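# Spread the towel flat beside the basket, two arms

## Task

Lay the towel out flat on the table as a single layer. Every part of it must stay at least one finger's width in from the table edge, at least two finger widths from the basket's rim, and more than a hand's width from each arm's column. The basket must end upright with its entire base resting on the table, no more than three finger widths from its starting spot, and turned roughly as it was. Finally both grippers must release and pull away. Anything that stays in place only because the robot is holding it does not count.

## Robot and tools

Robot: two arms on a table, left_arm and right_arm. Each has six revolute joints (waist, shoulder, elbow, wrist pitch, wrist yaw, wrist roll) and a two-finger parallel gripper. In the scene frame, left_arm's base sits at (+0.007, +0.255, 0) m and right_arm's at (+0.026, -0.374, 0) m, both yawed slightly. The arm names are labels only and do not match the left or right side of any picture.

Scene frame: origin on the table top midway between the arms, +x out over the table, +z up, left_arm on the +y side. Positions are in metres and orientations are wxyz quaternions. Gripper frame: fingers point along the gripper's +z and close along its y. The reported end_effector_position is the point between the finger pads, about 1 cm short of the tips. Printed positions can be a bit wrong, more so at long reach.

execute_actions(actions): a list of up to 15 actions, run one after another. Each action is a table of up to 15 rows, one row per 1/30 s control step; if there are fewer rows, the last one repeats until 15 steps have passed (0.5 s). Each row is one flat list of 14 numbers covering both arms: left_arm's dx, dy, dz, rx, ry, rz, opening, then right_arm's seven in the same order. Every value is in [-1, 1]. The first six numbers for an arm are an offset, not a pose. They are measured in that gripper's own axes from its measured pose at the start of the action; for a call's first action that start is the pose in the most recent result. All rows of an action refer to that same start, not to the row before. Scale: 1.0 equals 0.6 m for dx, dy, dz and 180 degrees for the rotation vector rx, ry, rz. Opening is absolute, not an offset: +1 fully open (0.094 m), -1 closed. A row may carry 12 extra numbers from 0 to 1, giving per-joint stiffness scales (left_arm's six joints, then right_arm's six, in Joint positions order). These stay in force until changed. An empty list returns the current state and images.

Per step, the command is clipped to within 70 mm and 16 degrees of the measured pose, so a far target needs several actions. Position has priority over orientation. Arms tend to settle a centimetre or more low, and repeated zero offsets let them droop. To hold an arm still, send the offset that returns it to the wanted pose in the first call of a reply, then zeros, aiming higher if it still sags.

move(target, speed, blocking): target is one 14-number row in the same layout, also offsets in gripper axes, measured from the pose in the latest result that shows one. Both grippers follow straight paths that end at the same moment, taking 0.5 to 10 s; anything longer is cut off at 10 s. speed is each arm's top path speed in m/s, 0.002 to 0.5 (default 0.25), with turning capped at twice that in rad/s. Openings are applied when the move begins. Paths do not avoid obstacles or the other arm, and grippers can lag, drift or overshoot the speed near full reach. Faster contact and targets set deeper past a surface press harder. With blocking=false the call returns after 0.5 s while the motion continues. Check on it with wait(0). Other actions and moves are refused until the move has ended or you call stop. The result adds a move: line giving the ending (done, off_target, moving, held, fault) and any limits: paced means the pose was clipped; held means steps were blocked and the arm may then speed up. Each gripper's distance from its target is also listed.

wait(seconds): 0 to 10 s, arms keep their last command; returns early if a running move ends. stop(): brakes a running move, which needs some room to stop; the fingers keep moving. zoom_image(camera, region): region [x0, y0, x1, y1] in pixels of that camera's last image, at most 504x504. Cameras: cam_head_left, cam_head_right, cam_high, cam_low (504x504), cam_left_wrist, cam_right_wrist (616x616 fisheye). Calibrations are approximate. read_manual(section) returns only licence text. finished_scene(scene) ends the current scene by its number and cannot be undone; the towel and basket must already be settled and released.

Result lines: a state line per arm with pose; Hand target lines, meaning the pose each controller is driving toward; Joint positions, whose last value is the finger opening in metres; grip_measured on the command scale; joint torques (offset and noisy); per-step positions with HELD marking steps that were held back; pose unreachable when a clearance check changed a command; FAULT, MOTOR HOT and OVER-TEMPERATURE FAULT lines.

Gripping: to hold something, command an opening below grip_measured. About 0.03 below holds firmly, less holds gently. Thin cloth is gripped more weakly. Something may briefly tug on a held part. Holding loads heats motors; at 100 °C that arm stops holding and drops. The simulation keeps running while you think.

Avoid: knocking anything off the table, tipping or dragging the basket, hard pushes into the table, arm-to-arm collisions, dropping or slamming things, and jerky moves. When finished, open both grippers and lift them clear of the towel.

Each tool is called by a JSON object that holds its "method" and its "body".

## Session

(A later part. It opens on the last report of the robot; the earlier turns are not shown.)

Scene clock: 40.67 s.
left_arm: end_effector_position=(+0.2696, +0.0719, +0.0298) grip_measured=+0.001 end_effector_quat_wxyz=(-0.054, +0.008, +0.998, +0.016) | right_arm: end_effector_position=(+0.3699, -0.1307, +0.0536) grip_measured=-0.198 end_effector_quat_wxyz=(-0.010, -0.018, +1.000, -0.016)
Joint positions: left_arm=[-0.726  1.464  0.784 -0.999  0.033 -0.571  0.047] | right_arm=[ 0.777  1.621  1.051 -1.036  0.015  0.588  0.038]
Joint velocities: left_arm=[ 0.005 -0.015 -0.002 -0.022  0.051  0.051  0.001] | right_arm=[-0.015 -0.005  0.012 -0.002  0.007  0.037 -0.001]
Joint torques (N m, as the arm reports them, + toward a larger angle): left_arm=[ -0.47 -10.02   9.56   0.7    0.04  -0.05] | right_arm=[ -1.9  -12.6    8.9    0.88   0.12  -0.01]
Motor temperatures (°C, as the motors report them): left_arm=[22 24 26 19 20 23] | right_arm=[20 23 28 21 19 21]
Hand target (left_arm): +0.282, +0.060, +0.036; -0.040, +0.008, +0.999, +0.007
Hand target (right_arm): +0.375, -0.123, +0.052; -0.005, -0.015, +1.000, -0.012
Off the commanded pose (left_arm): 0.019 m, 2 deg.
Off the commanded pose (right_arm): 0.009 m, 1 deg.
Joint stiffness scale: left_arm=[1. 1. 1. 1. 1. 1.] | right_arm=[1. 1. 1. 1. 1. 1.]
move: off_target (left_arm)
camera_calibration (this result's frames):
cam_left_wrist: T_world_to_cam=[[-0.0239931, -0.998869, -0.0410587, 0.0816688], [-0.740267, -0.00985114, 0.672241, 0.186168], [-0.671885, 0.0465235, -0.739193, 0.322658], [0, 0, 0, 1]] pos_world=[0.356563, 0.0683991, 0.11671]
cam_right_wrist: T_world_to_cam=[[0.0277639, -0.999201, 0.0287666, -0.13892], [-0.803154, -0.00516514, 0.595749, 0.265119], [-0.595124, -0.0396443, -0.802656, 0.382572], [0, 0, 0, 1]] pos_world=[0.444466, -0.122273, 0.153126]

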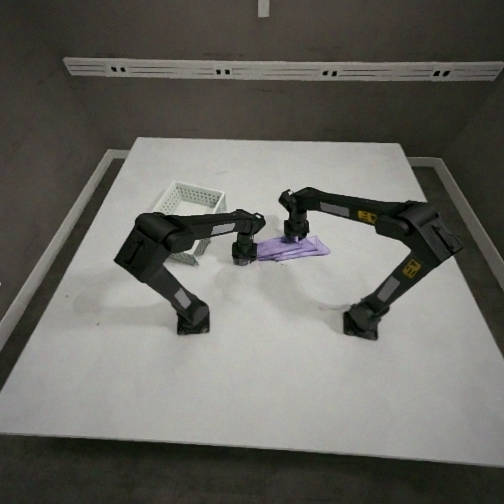

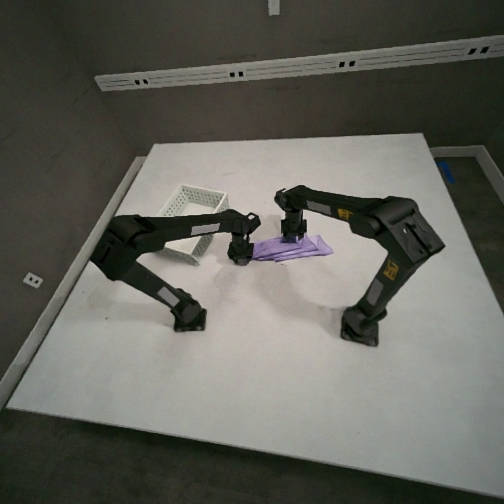

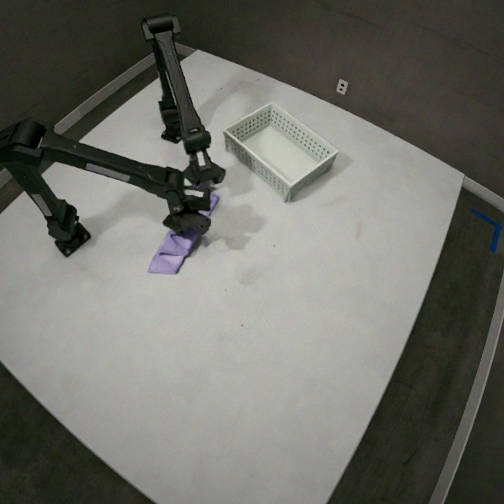

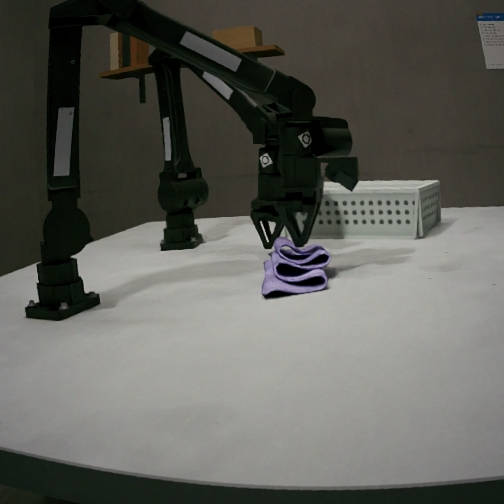

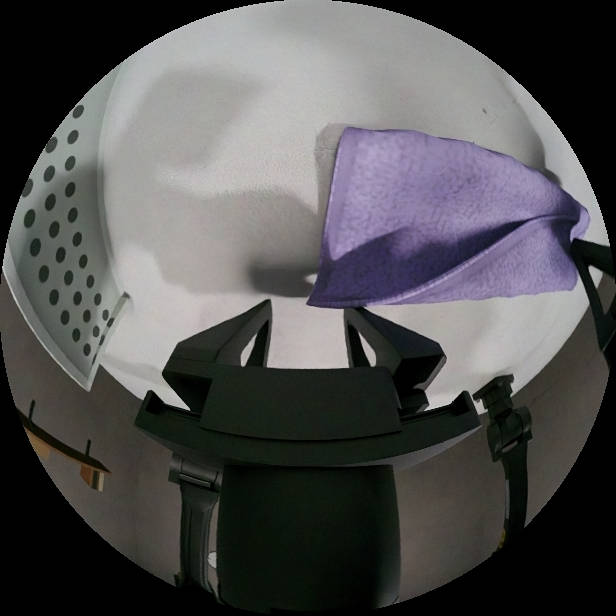

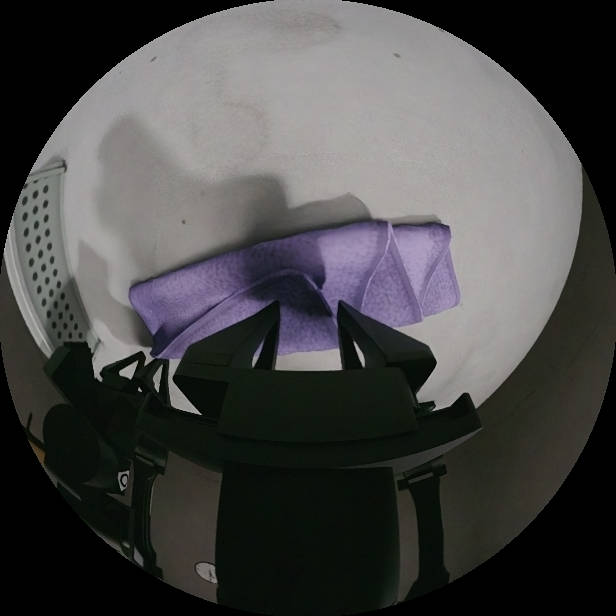

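{"method": "move", "body": {"target": [-0.055,-0.03,-0.04,0,0,0,0,-0.02,0,0.035,0,0,0,-0.2], "speed": 0.05}}

Scene clock: 43.63 s.
left_arm: end_effector_position=(+0.2889, +0.0590, +0.0421) grip_measured=+0.001 end_effector_quat_wxyz=(-0.062, +0.008, +0.998, +0.021) | right_arm: end_effector_position=(+0.3765, -0.1294, +0.0400) grip_measured=-0.198 end_effector_quat_wxyz=(-0.009, -0.017, +1.000, -0.015)
Joint positions: left_arm=[-0.726  1.51   0.874 -1.062  0.033 -0.571  0.047] | right_arm=[ 0.77   1.654  1.051 -1.     0.015  0.584  0.038]
Joint velocities: left_arm=[-0.005 -0.005 -0.017  0.002 -0.037 -0.081 -0.   ] | right_arm=[-0.015 -0.005  0.002 -0.002  0.037 -0.022  0.   ]
Joint torques (N m, as the arm reports them, + toward a larger angle): left_arm=[  0.58 -10.75  10.51  -0.07  -0.04   0.11] | right_arm=[ -3.34 -12.07   7.95   0.77   0.16  -0.22]
Motor temperatures (°C, as the motors report them): left_arm=[22 24 27 19 20 23] | right_arm=[20 23 28 21 19 21]
Hand target (left_arm): +0.304, +0.053, +0.050; -0.054, +0.008, +0.998, +0.016
Hand target (right_arm): +0.381, -0.131, +0.033; -0.010, -0.017, +1.000, -0.016
Off the commanded pose (left_arm): 0.018 m, 1 deg.
Off the commanded pose (right_arm): 0.009 m, 0 deg.
Joint stiffness scale: left_arm=[1. 1. 1. 1. 1. 1.] | right_arm=[1. 1. 1. 1. 1. 1.]
move: off_target (left_arm)
camera_calibration (this result's frames):
cam_left_wrist: T_world_to_cam=[[-0.024709, -0.99839, -0.0510502, 0.0703042], [-0.729731, -0.0168905, 0.683526, 0.189039], [-0.683288, 0.0541421, -0.728139, 0.347725], [0, 0, 0, 1]] pos_world=[0.377281, 0.0545574, 0.127568]
cam_right_wrist: T_world_to_cam=[[0.0261709, -0.999294, 0.0269633, -0.136743], [-0.804547, -0.00504665, 0.593868, 0.279163], [-0.593313, -0.0372353, -0.80411, 0.375247], [0, 0, 0, 1]] pos_world=[0.450817, -0.121265, 0.139641]

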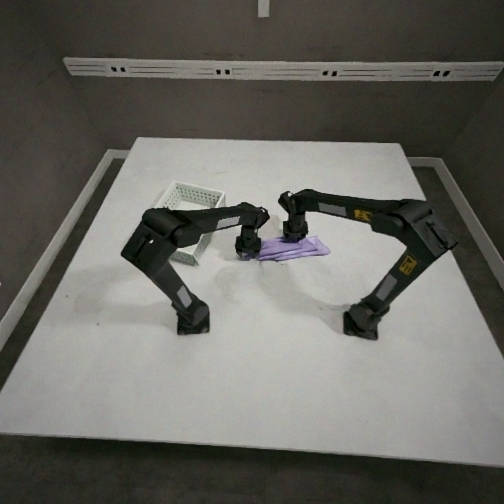

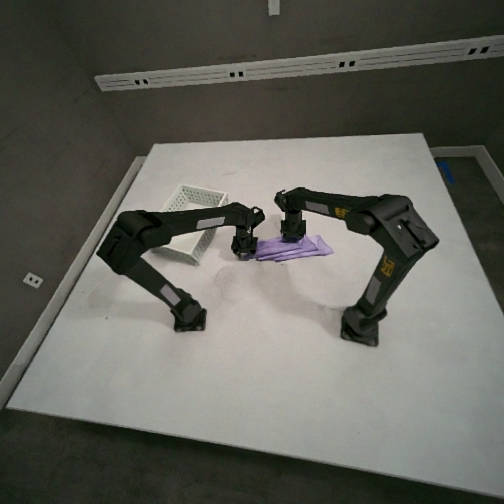

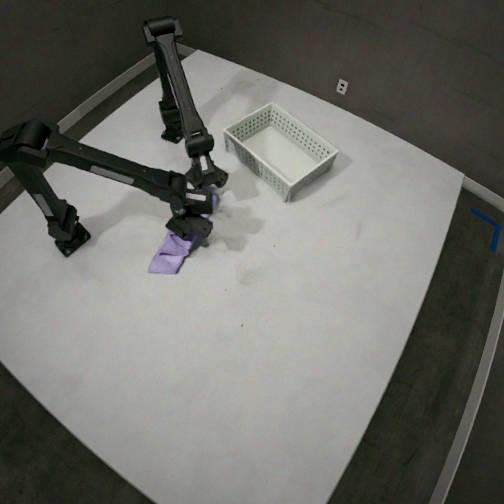

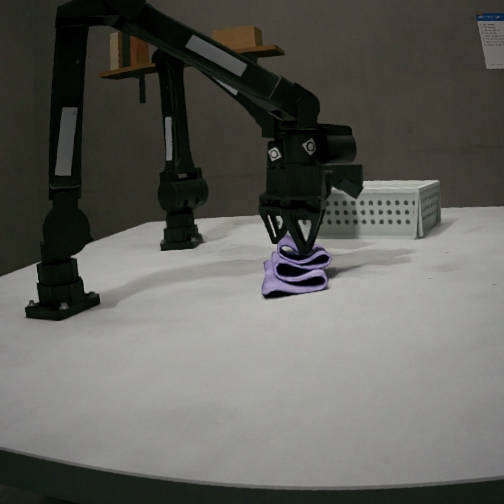

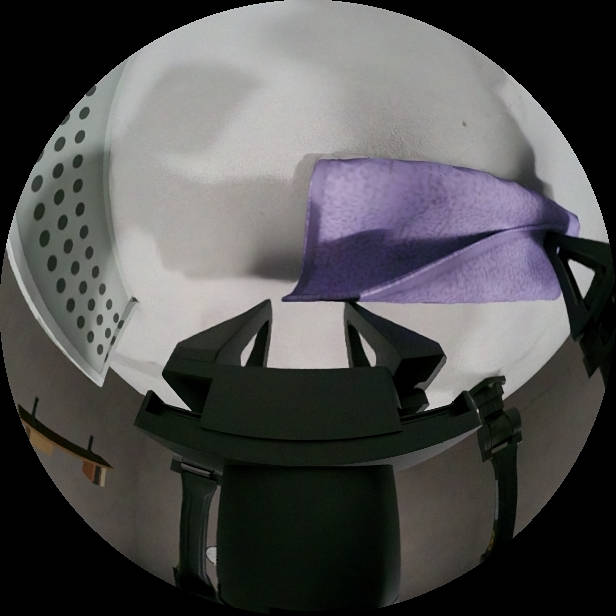

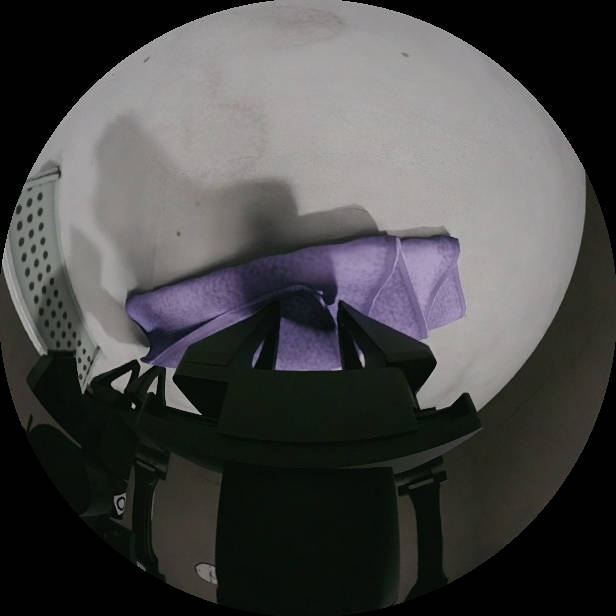

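{"method": "move", "body": {"target": [0,0.03,-0.1,0,0,0,0,0,0,0.025,0,0,0,-0.2], "speed": 0.06}}

{"method": "move", "body": {"target": [0,0,0,0,0,0,0,0,0,0,0,0,0,-1]}}

{"method": "move", "body": {"target": [0,0,0,0,0,0,0,0.08,0,-0.08,0,0,0,-1], "speed": 0.08}}

Scene clock: 48.97 s.
left_arm: end_effector_position=(+0.2793, +0.0794, +0.0862) grip_measured=+0.001 end_effector_quat_wxyz=(-0.080, +0.005, +0.996, +0.032) | right_arm: end_effector_position=(+0.3760, -0.1298, +0.0352) grip_measured=-0.198 end_effector_quat_wxyz=(-0.005, -0.017, +1.000, -0.012)
Joint positions: left_arm=[-0.692  1.42   0.909 -1.231  0.029 -0.543  0.047] | right_arm=[ 0.77   1.654  1.036 -0.975  0.015  0.583  0.038]
Joint velocities: left_arm=[-0.005 -0.015 -0.002 -0.002 -0.095 -0.022  0.001] | right_arm=[-0.005  0.005 -0.002 -0.002  0.037 -0.022 -0.001]
Joint torques (N m, as the arm reports them, + toward a larger angle): left_arm=[  0.76 -11.95  11.23  -0.12  -0.08   0.16] | right_arm=[ -2.51 -11.93   7.39   0.77   0.14  -0.1 ]
Motor temperatures (°C, as the motors report them): left_arm=[22 24 27 19 20 23] | right_arm=[20 23 28 21 19 21]
Hand target (left_arm): +0.296, +0.074, +0.102; -0.061, +0.008, +0.998, +0.021
Hand target (right_arm): +0.376, -0.130, +0.025; -0.009, -0.017, +1.000, -0.015
Off the commanded pose (left_arm): 0.024 m, 3 deg.
Off the commanded pose (right_arm): 0.010 m, 1 deg.
Joint stiffness scale: left_arm=[1. 1. 1. 1. 1. 1.] | right_arm=[1. 1. 1. 1. 1. 1.]
move: off_target (left_arm)
camera_calibration (this result's frames):
cam_left_wrist: T_world_to_cam=[[-0.0219039, -0.997075, -0.0732268, 0.0937209], [-0.704026, -0.0366208, 0.709229, 0.144418], [-0.709836, 0.0670885, -0.701164, 0.376229], [0, 0, 0, 1]] pos_world=[0.370788, 0.0734948, 0.168236]
cam_right_wrist: T_world_to_cam=[[0.0263432, -0.999432, 0.0210126, -0.13684], [-0.809682, -0.00900456, 0.5868, 0.283222], [-0.586278, -0.0324717, -0.809459, 0.369286], [0, 0, 0, 1]] pos_world=[0.449428, -0.122221, 0.135603]

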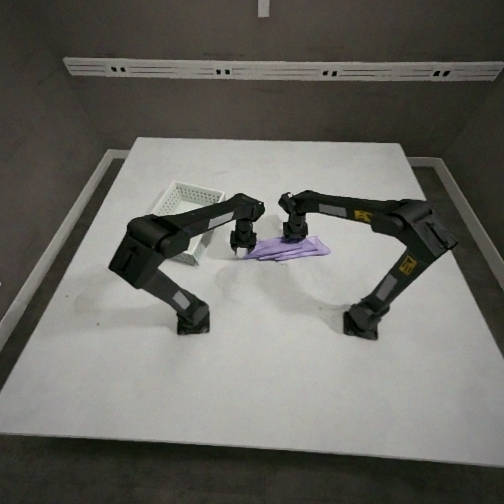

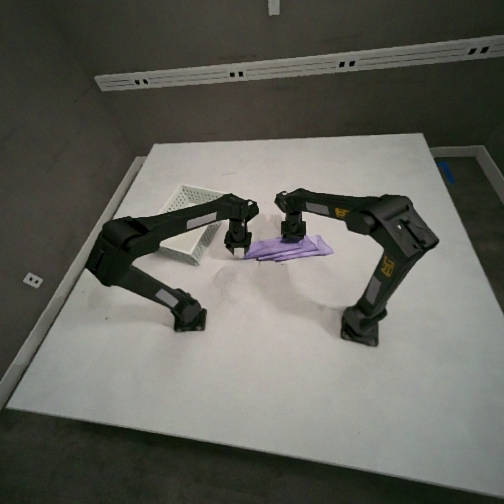

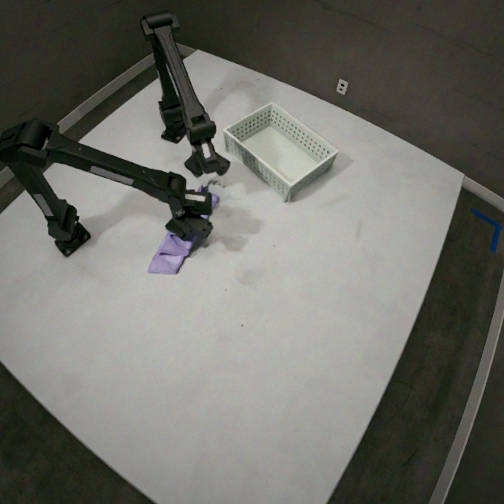

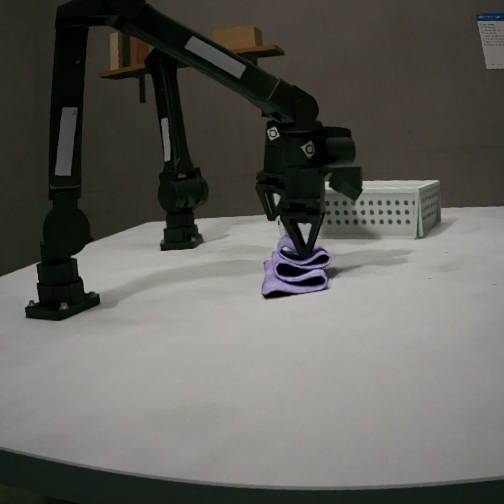

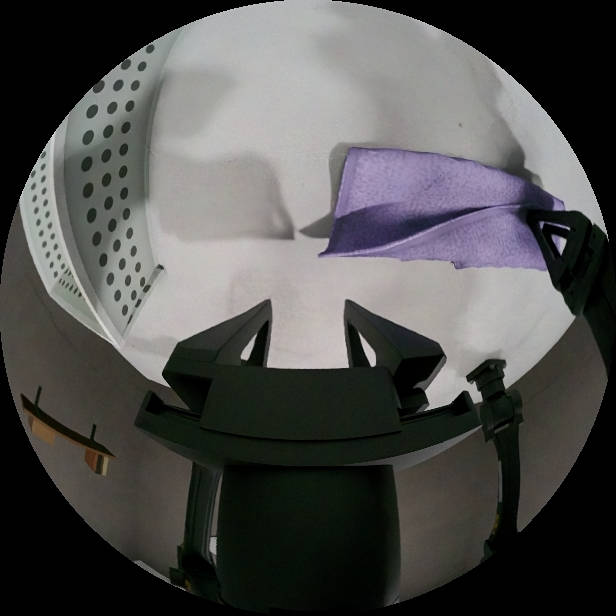

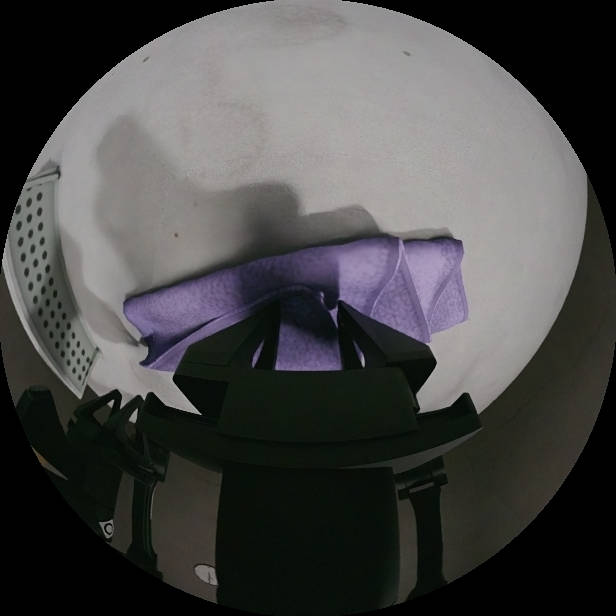

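Scene clock: 49.47 s.
left_arm: end_effector_position=(+0.2793, +0.0794, +0.0862) grip_measured=+0.001 end_effector_quat_wxyz=(-0.080, +0.005, +0.996, +0.032) | right_arm: end_effector_position=(+0.3760, -0.1298, +0.0352) grip_measured=-0.992 end_effector_quat_wxyz=(-0.005, -0.017, +1.000, -0.012)
Joint positions: left_arm=[-0.692  1.42   0.909 -1.231  0.029 -0.543  0.047] | right_arm=[ 0.77   1.654  1.036 -0.975  0.015  0.583  0.   ]
Joint velocities: left_arm=[ 0.024  0.005  0.007 -0.002  0.11  -0.037  0.   ] | right_arm=[-0.005 -0.005 -0.002 -0.002  0.007  0.066  0.001]
Joint torques (N m, as the arm reports them, + toward a larger angle): left_arm=[  0.02 -11.13   7.69   0.26   0.01   0.02] | right_arm=[ -2.34 -13.8    7.68   0.23   0.14  -0.09]
Motor temperatures (°C, as the motors report them): left_arm=[22 24 27 19 20 23] | right_arm=[20 23 28 21 19 21]
Hand target (left_arm): +0.279, +0.079, +0.086; -0.080, +0.005, +0.996, +0.032
Hand target (right_arm): +0.376, -0.130, +0.035; -0.005, -0.017, +1.000, -0.012
Off the commanded pose (left_arm): 0.000 m, 0 deg.
Off the commanded pose (right_arm): 0.000 m, 0 deg.
Joint stiffness scale: left_arm=[1. 1. 1. 1. 1. 1.] | right_arm=[1. 1. 1. 1. 1. 1.]
move: done
camera_calibration (this result's frames):
cam_left_wrist: T_world_to_cam=[[-0.0219039, -0.997075, -0.0732268, 0.0937209], [-0.704026, -0.0366208, 0.709229, 0.144418], [-0.709836, 0.0670885, -0.701164, 0.376229], [0, 0, 0, 1]] pos_world=[0.370788, 0.0734948, 0.168236]
cam_right_wrist: T_world_to_cam=[[0.0263432, -0.999432, 0.0210126, -0.13684], [-0.809682, -0.00900456, 0.5868, 0.283222], [-0.586278, -0.0324717, -0.809459, 0.369286], [0, 0, 0, 1]] pos_world=[0.449428, -0.122221, 0.135603]

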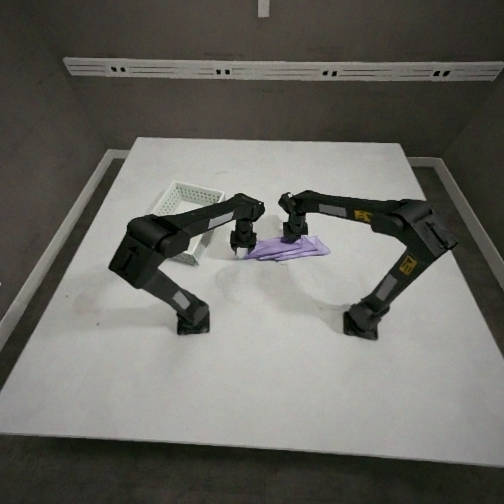

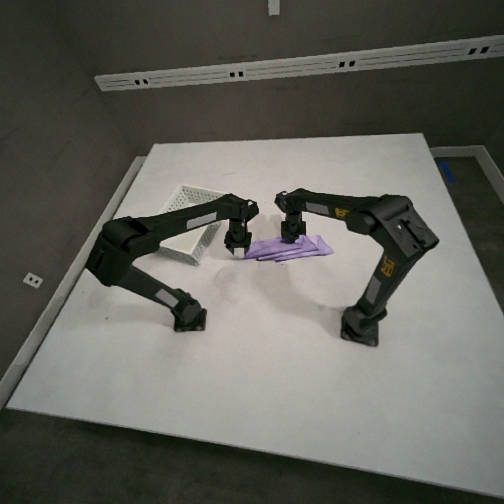

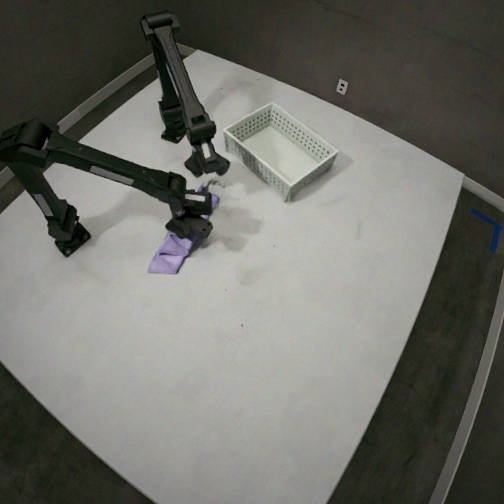

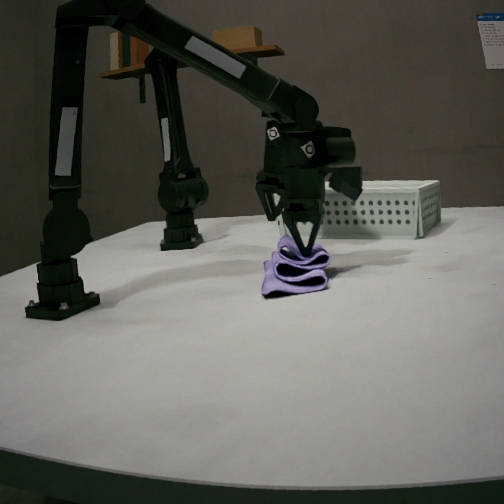

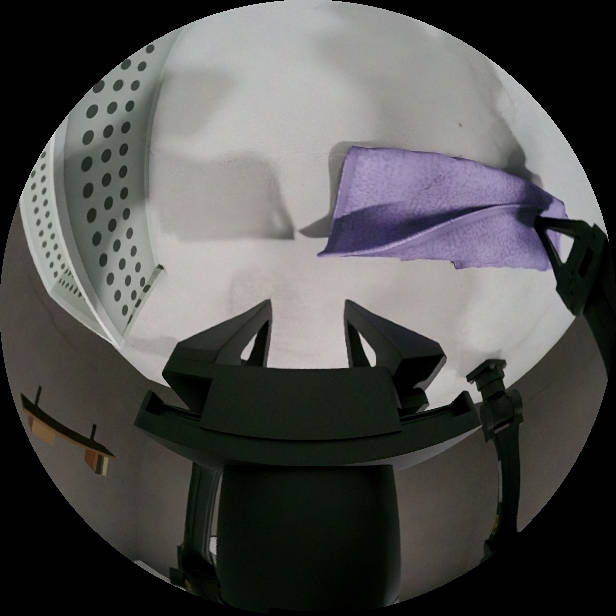

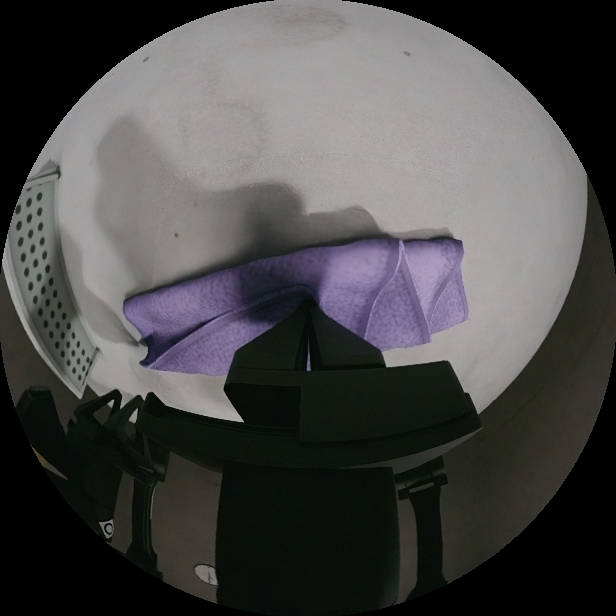

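Scene clock: 50.67 s.
left_arm: end_effector_position=(+0.2793, +0.0794, +0.0862) grip_measured=+0.001 end_effector_quat_wxyz=(-0.080, +0.005, +0.996, +0.032) | right_arm: end_effector_position=(+0.3348, -0.1291, +0.0839) grip_measured=-0.992 end_effector_quat_wxyz=(+0.002, -0.019, +1.000, -0.008)
Joint positions: left_arm=[-0.692  1.42   0.909 -1.231  0.029 -0.543  0.047] | right_arm=[ 0.832  1.496  0.995 -1.077  0.015  0.64   0.   ]
Joint velocities: left_arm=[ 0.005  0.005  0.007 -0.002 -0.007 -0.007 -0.   ] | right_arm=[-0.024 -0.005 -0.007  0.017 -0.051  0.007 -0.001]
Joint torques (N m, as the arm reports them, + toward a larger angle): left_arm=[ -0.08 -10.9    7.7    0.23   0.01   0.02] | right_arm=[ -1.92 -12.56   7.88  -0.22   0.14   0.  ]
Motor temperatures (°C, as the motors report them): left_arm=[22 24 27 19 20 23] | right_arm=[20 23 28 21 19 21]
Hand target (left_arm): +0.279, +0.079, +0.086; -0.080, +0.005, +0.996, +0.032
Hand target (right_arm): +0.329, -0.130, +0.084; -0.004, -0.017, +1.000, -0.012
Off the commanded pose (left_arm): 0.000 m, 0 deg.
Off the commanded pose (right_arm): 0.006 m, 1 deg.
Joint stiffness scale: left_arm=[1. 1. 1. 1. 1. 1.] | right_arm=[1. 1. 1. 1. 1. 1.]
move: done
camera_calibration (this result's frames):
cam_left_wrist: T_world_to_cam=[[-0.0219039, -0.997075, -0.0732268, 0.0937209], [-0.704026, -0.0366208, 0.709229, 0.144418], [-0.709836, 0.0670885, -0.701164, 0.376229], [0, 0, 0, 1]] pos_world=[0.370788, 0.0734948, 0.168236]
cam_right_wrist: T_world_to_cam=[[0.0307137, -0.999446, 0.0127881, -0.136885], [-0.817017, -0.0177331, 0.576341, 0.223511], [-0.575795, -0.0281497, -0.817109, 0.382287], [0, 0, 0, 1]] pos_world=[0.406935, -0.122085, 0.185302]

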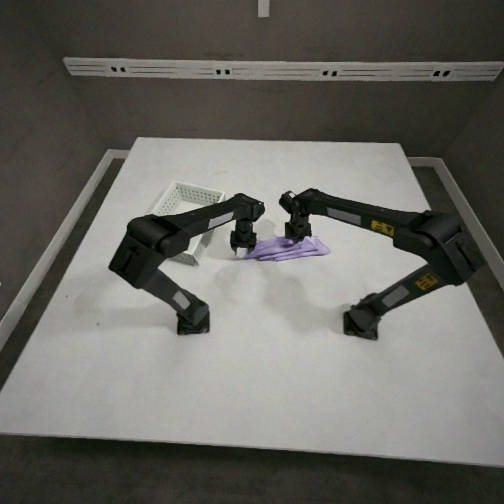

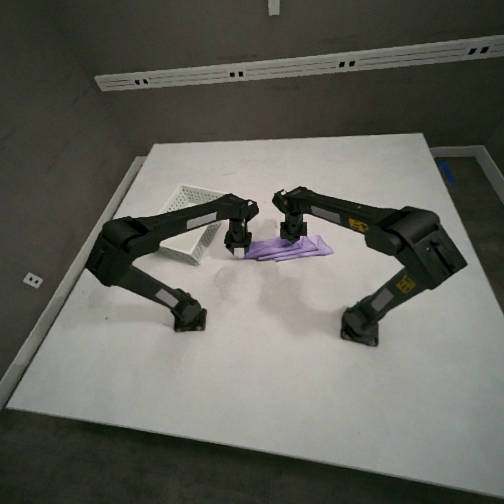

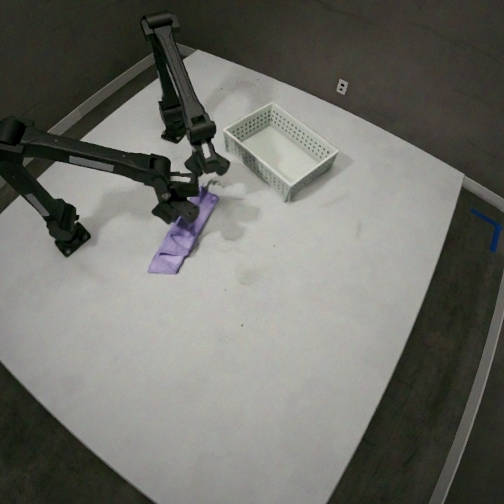

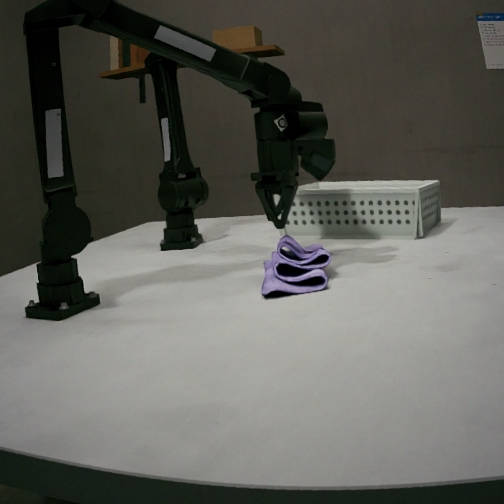

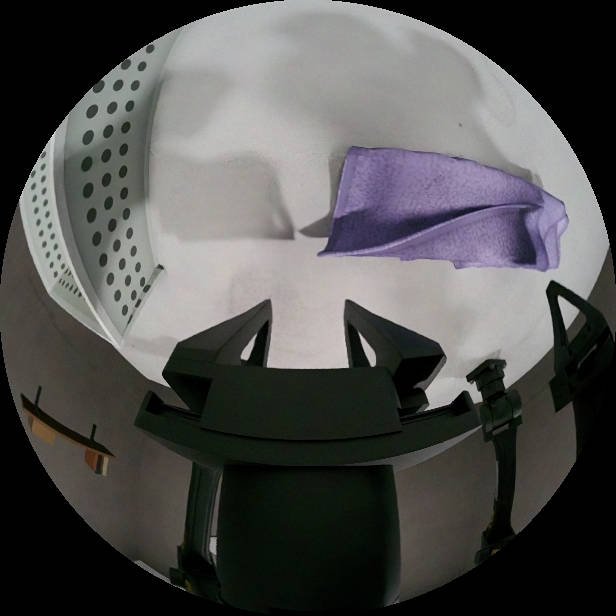

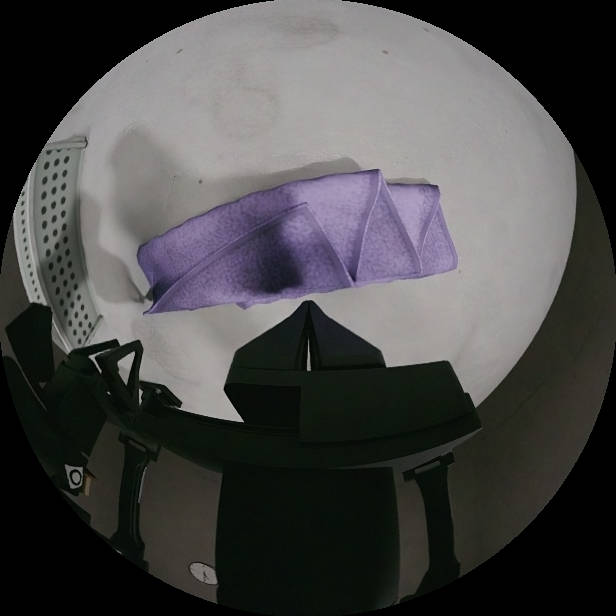

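{"method": "move", "body": {"target": [-0.055,-0.03,0.03,0.02,-0.05,0,0,-0.06,-0.012,0.04,0,0,0,-0.1], "speed": 0.08}}

{"method": "move", "body": {"target": [0,0,0.05,0,0,0,0,0,0,0.068,0,0,0,-0.1], "speed": 0.05}}

Scene clock: 56.80 s.
left_arm: end_effector_position=(+0.3109, +0.0651, +0.0683) grip_measured=+0.001 end_effector_quat_wxyz=(+0.001, +0.006, +1.000, -0.002) | right_arm: end_effector_position=(+0.3531, -0.1440, +0.0556) grip_measured=-0.102 end_effector_quat_wxyz=(-0.012, -0.017, +1.000, -0.017)
Joint positions: left_arm=[-0.692  1.42   0.866 -1.013  0.003 -0.543  0.047] | right_arm=[ 0.774  1.57   0.995 -1.035  0.015  0.587  0.042]
Joint velocities: left_arm=[-0.024 -0.015  0.002 -0.002 -0.007  0.007 -0.   ] | right_arm=[-0.015 -0.005  0.007  0.002  0.007 -0.007 -0.   ]
Joint torques (N m, as the arm reports them, + toward a larger angle): left_arm=[ -0.6  -10.21   7.41   0.99  -0.13  -0.07] | right_arm=[ -2.9  -10.78  11.02   0.71   0.15  -0.21]
Motor temperatures (°C, as the motors report them): left_arm=[22 24 27 19 20 23] | right_arm=[20 23 28 21 19 21]
Hand target (left_arm): +0.309, +0.063, +0.062; -0.002, +0.006, +1.000, +0.001
Hand target (right_arm): +0.370, -0.136, +0.060; +0.001, -0.019, +1.000, -0.008
Off the commanded pose (left_arm): 0.007 m, 0 deg.
Off the commanded pose (right_arm): 0.021 m, 2 deg.
Joint stiffness scale: left_arm=[1. 1. 1. 1. 1. 1.] | right_arm=[1. 1. 1. 1. 1. 1.]
move: off_target (right_arm)
camera_calibration (this result's frames):
cam_left_wrist: T_world_to_cam=[[-0.0176097, -0.999825, -0.00629575, 0.0730897], [-0.809412, 0.0105588, 0.587146, 0.216824], [-0.586977, 0.0154353, -0.809456, 0.359629], [0, 0, 0, 1]] pos_world=[0.387881, 0.0652365, 0.164256]
cam_right_wrist: T_world_to_cam=[[0.0274948, -0.999132, 0.0312854, -0.151753], [-0.800896, -0.00328977, 0.598795, 0.249666], [-0.598172, -0.0415201, -0.800291, 0.374302], [0, 0, 0, 1]] pos_world=[0.428026, -0.135259, 0.154799]

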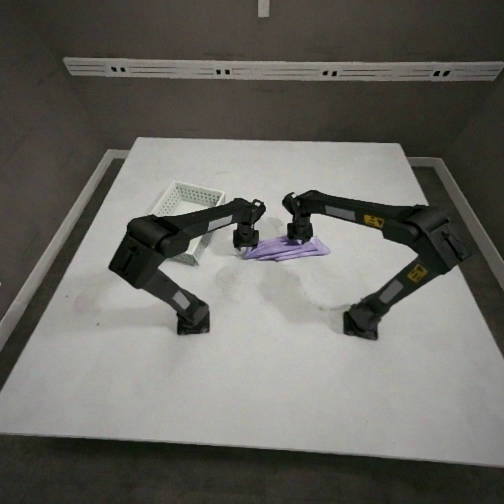

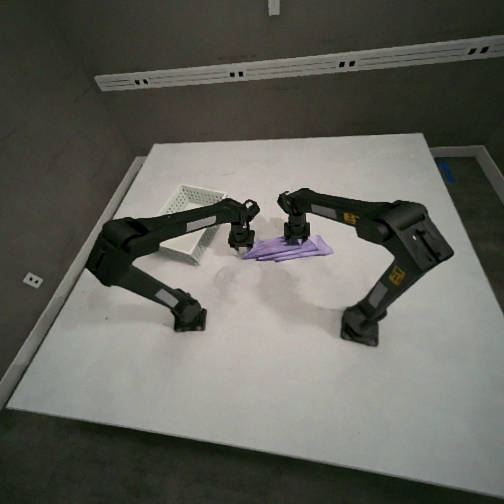

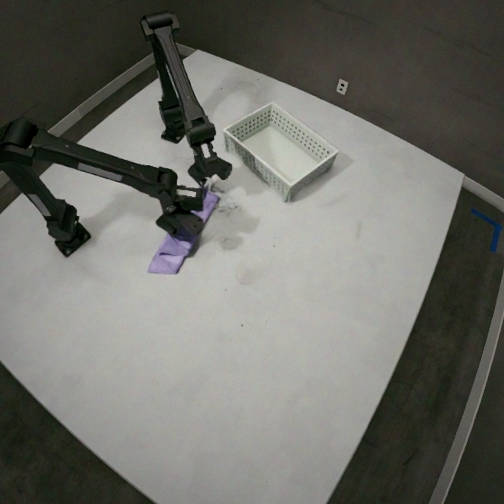

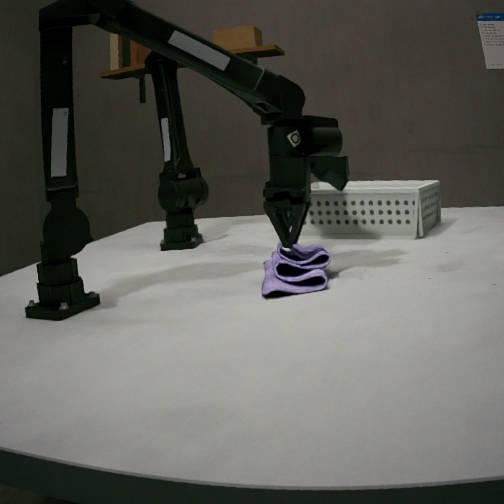

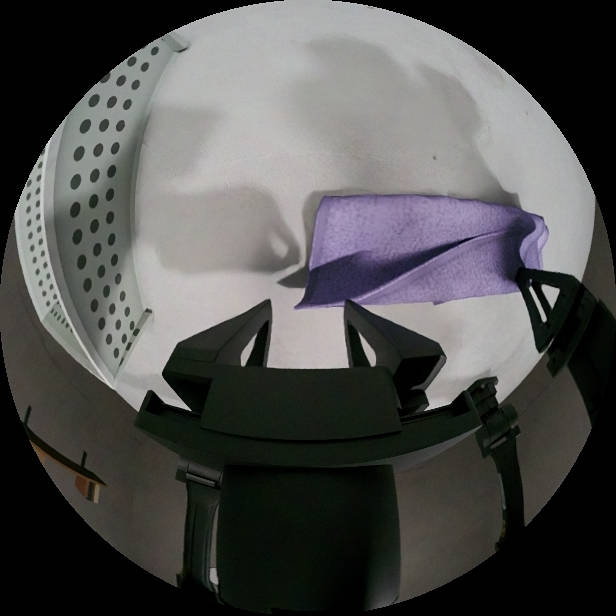

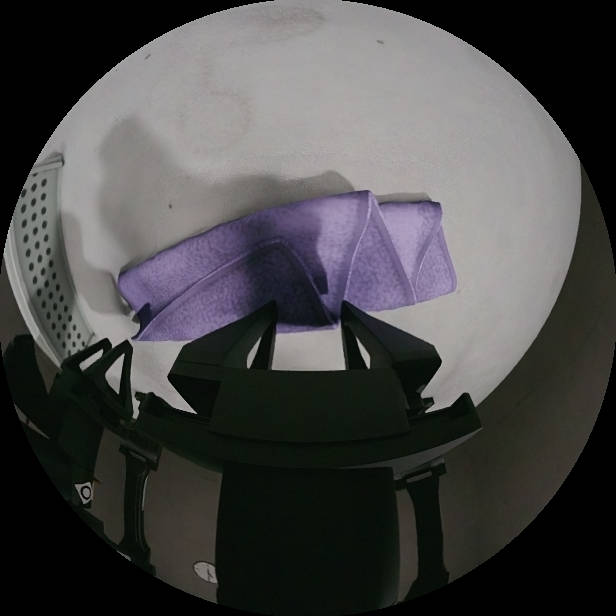

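Scene clock: 57.93 s.
left_arm: end_effector_position=(+0.3114, +0.0648, +0.0436) grip_measured=+0.001 end_effector_quat_wxyz=(+0.003, +0.006, +1.000, -0.004) | right_arm: end_effector_position=(+0.3521, -0.1447, +0.0259) grip_measured=-0.102 end_effector_quat_wxyz=(-0.007, -0.017, +1.000, -0.014)
Joint positions: left_arm=[-0.692  1.46   0.83  -0.932  0.003 -0.543  0.047] | right_arm=[ 0.774  1.61   0.948 -0.937  0.015  0.586  0.042]
Joint velocities: left_arm=[-0.005 -0.015  0.007 -0.002  0.081 -0.022 -0.002] | right_arm=[-0.015 -0.015 -0.002 -0.007  0.022 -0.037 -0.   ]
Joint torques (N m, as the arm reports them, + toward a larger angle): left_arm=[  0.03 -10.24   7.03   0.96  -0.02   0.03] | right_arm=[ -2.48 -10.82   6.93   0.81   0.15  -0.1 ]
Motor temperatures (°C, as the motors report them): left_arm=[22 24 27 19 20 23] | right_arm=[20 23 28 21 19 21]
Hand target (left_arm): +0.311, +0.065, +0.038; +0.001, +0.006, +1.000, -0.002
Hand target (right_arm): +0.351, -0.146, +0.016; -0.012, -0.018, +1.000, -0.017
Off the commanded pose (left_arm): 0.005 m, 0 deg.
Off the commanded pose (right_arm): 0.011 m, 1 deg.
Joint stiffness scale: left_arm=[1. 1. 1. 1. 1. 1.] | right_arm=[1. 1. 1. 1. 1. 1.]
move: off_target (right_arm)
camera_calibration (this result's frames):
cam_left_wrist: T_world_to_cam=[[-0.0175862, -0.99984, -0.0033664, 0.0725133], [-0.812258, 0.0123233, 0.583169, 0.232631], [-0.583034, 0.0129901, -0.812344, 0.339017], [0, 0, 0, 1]] pos_world=[0.38789, 0.065231, 0.139979]
cam_right_wrist: T_world_to_cam=[[0.027607, -0.999314, 0.0246677, -0.151432], [-0.806608, -0.00769379, 0.591036, 0.268225], [-0.590441, -0.0362139, -0.806268, 0.348033], [0, 0, 0, 1]] pos_world=[0.426026, -0.13666, 0.125813]

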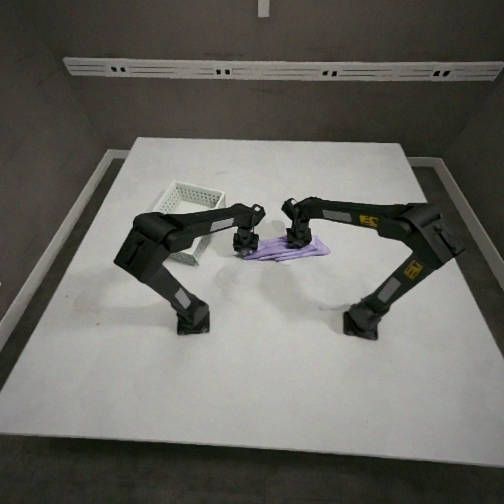

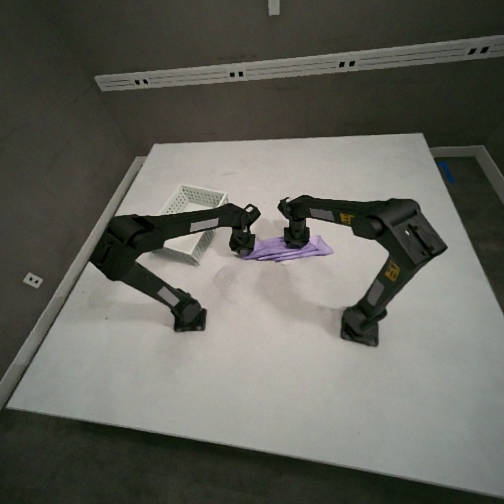

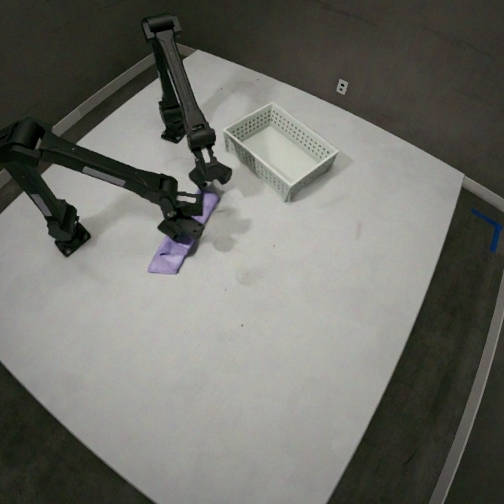

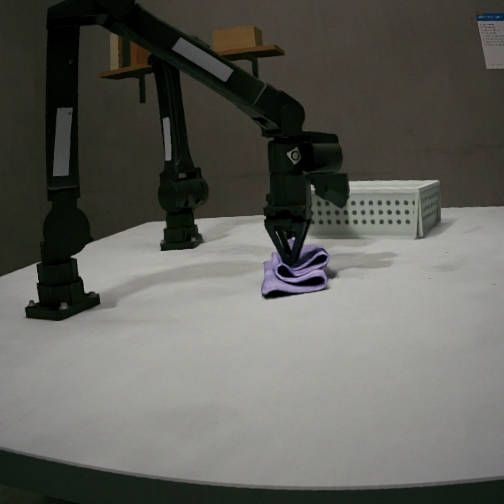

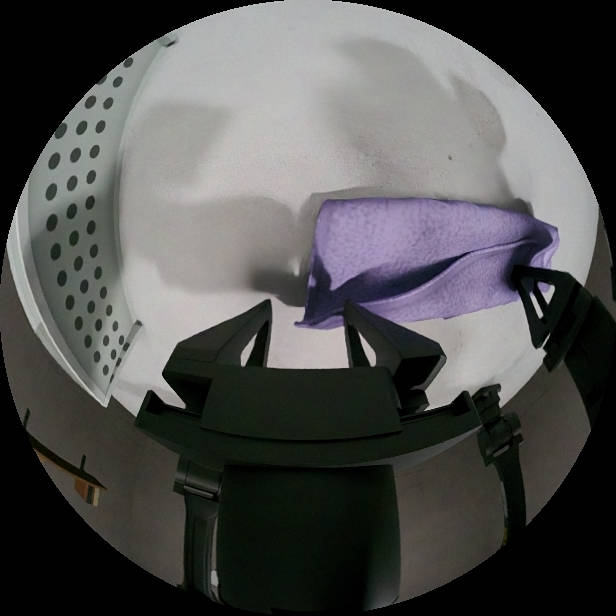

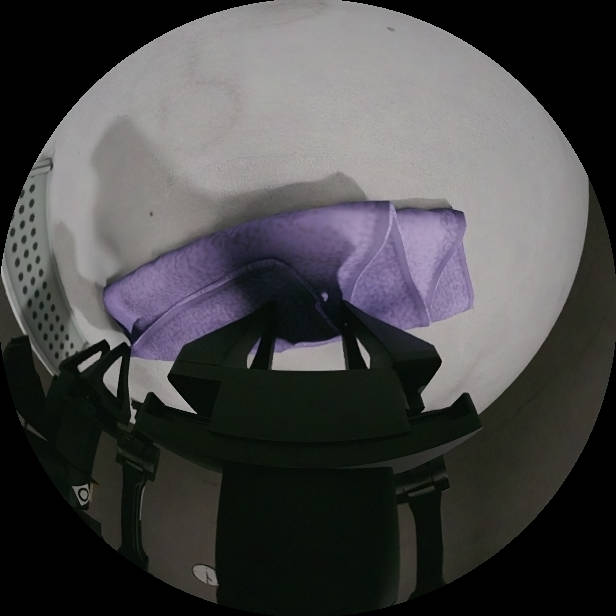

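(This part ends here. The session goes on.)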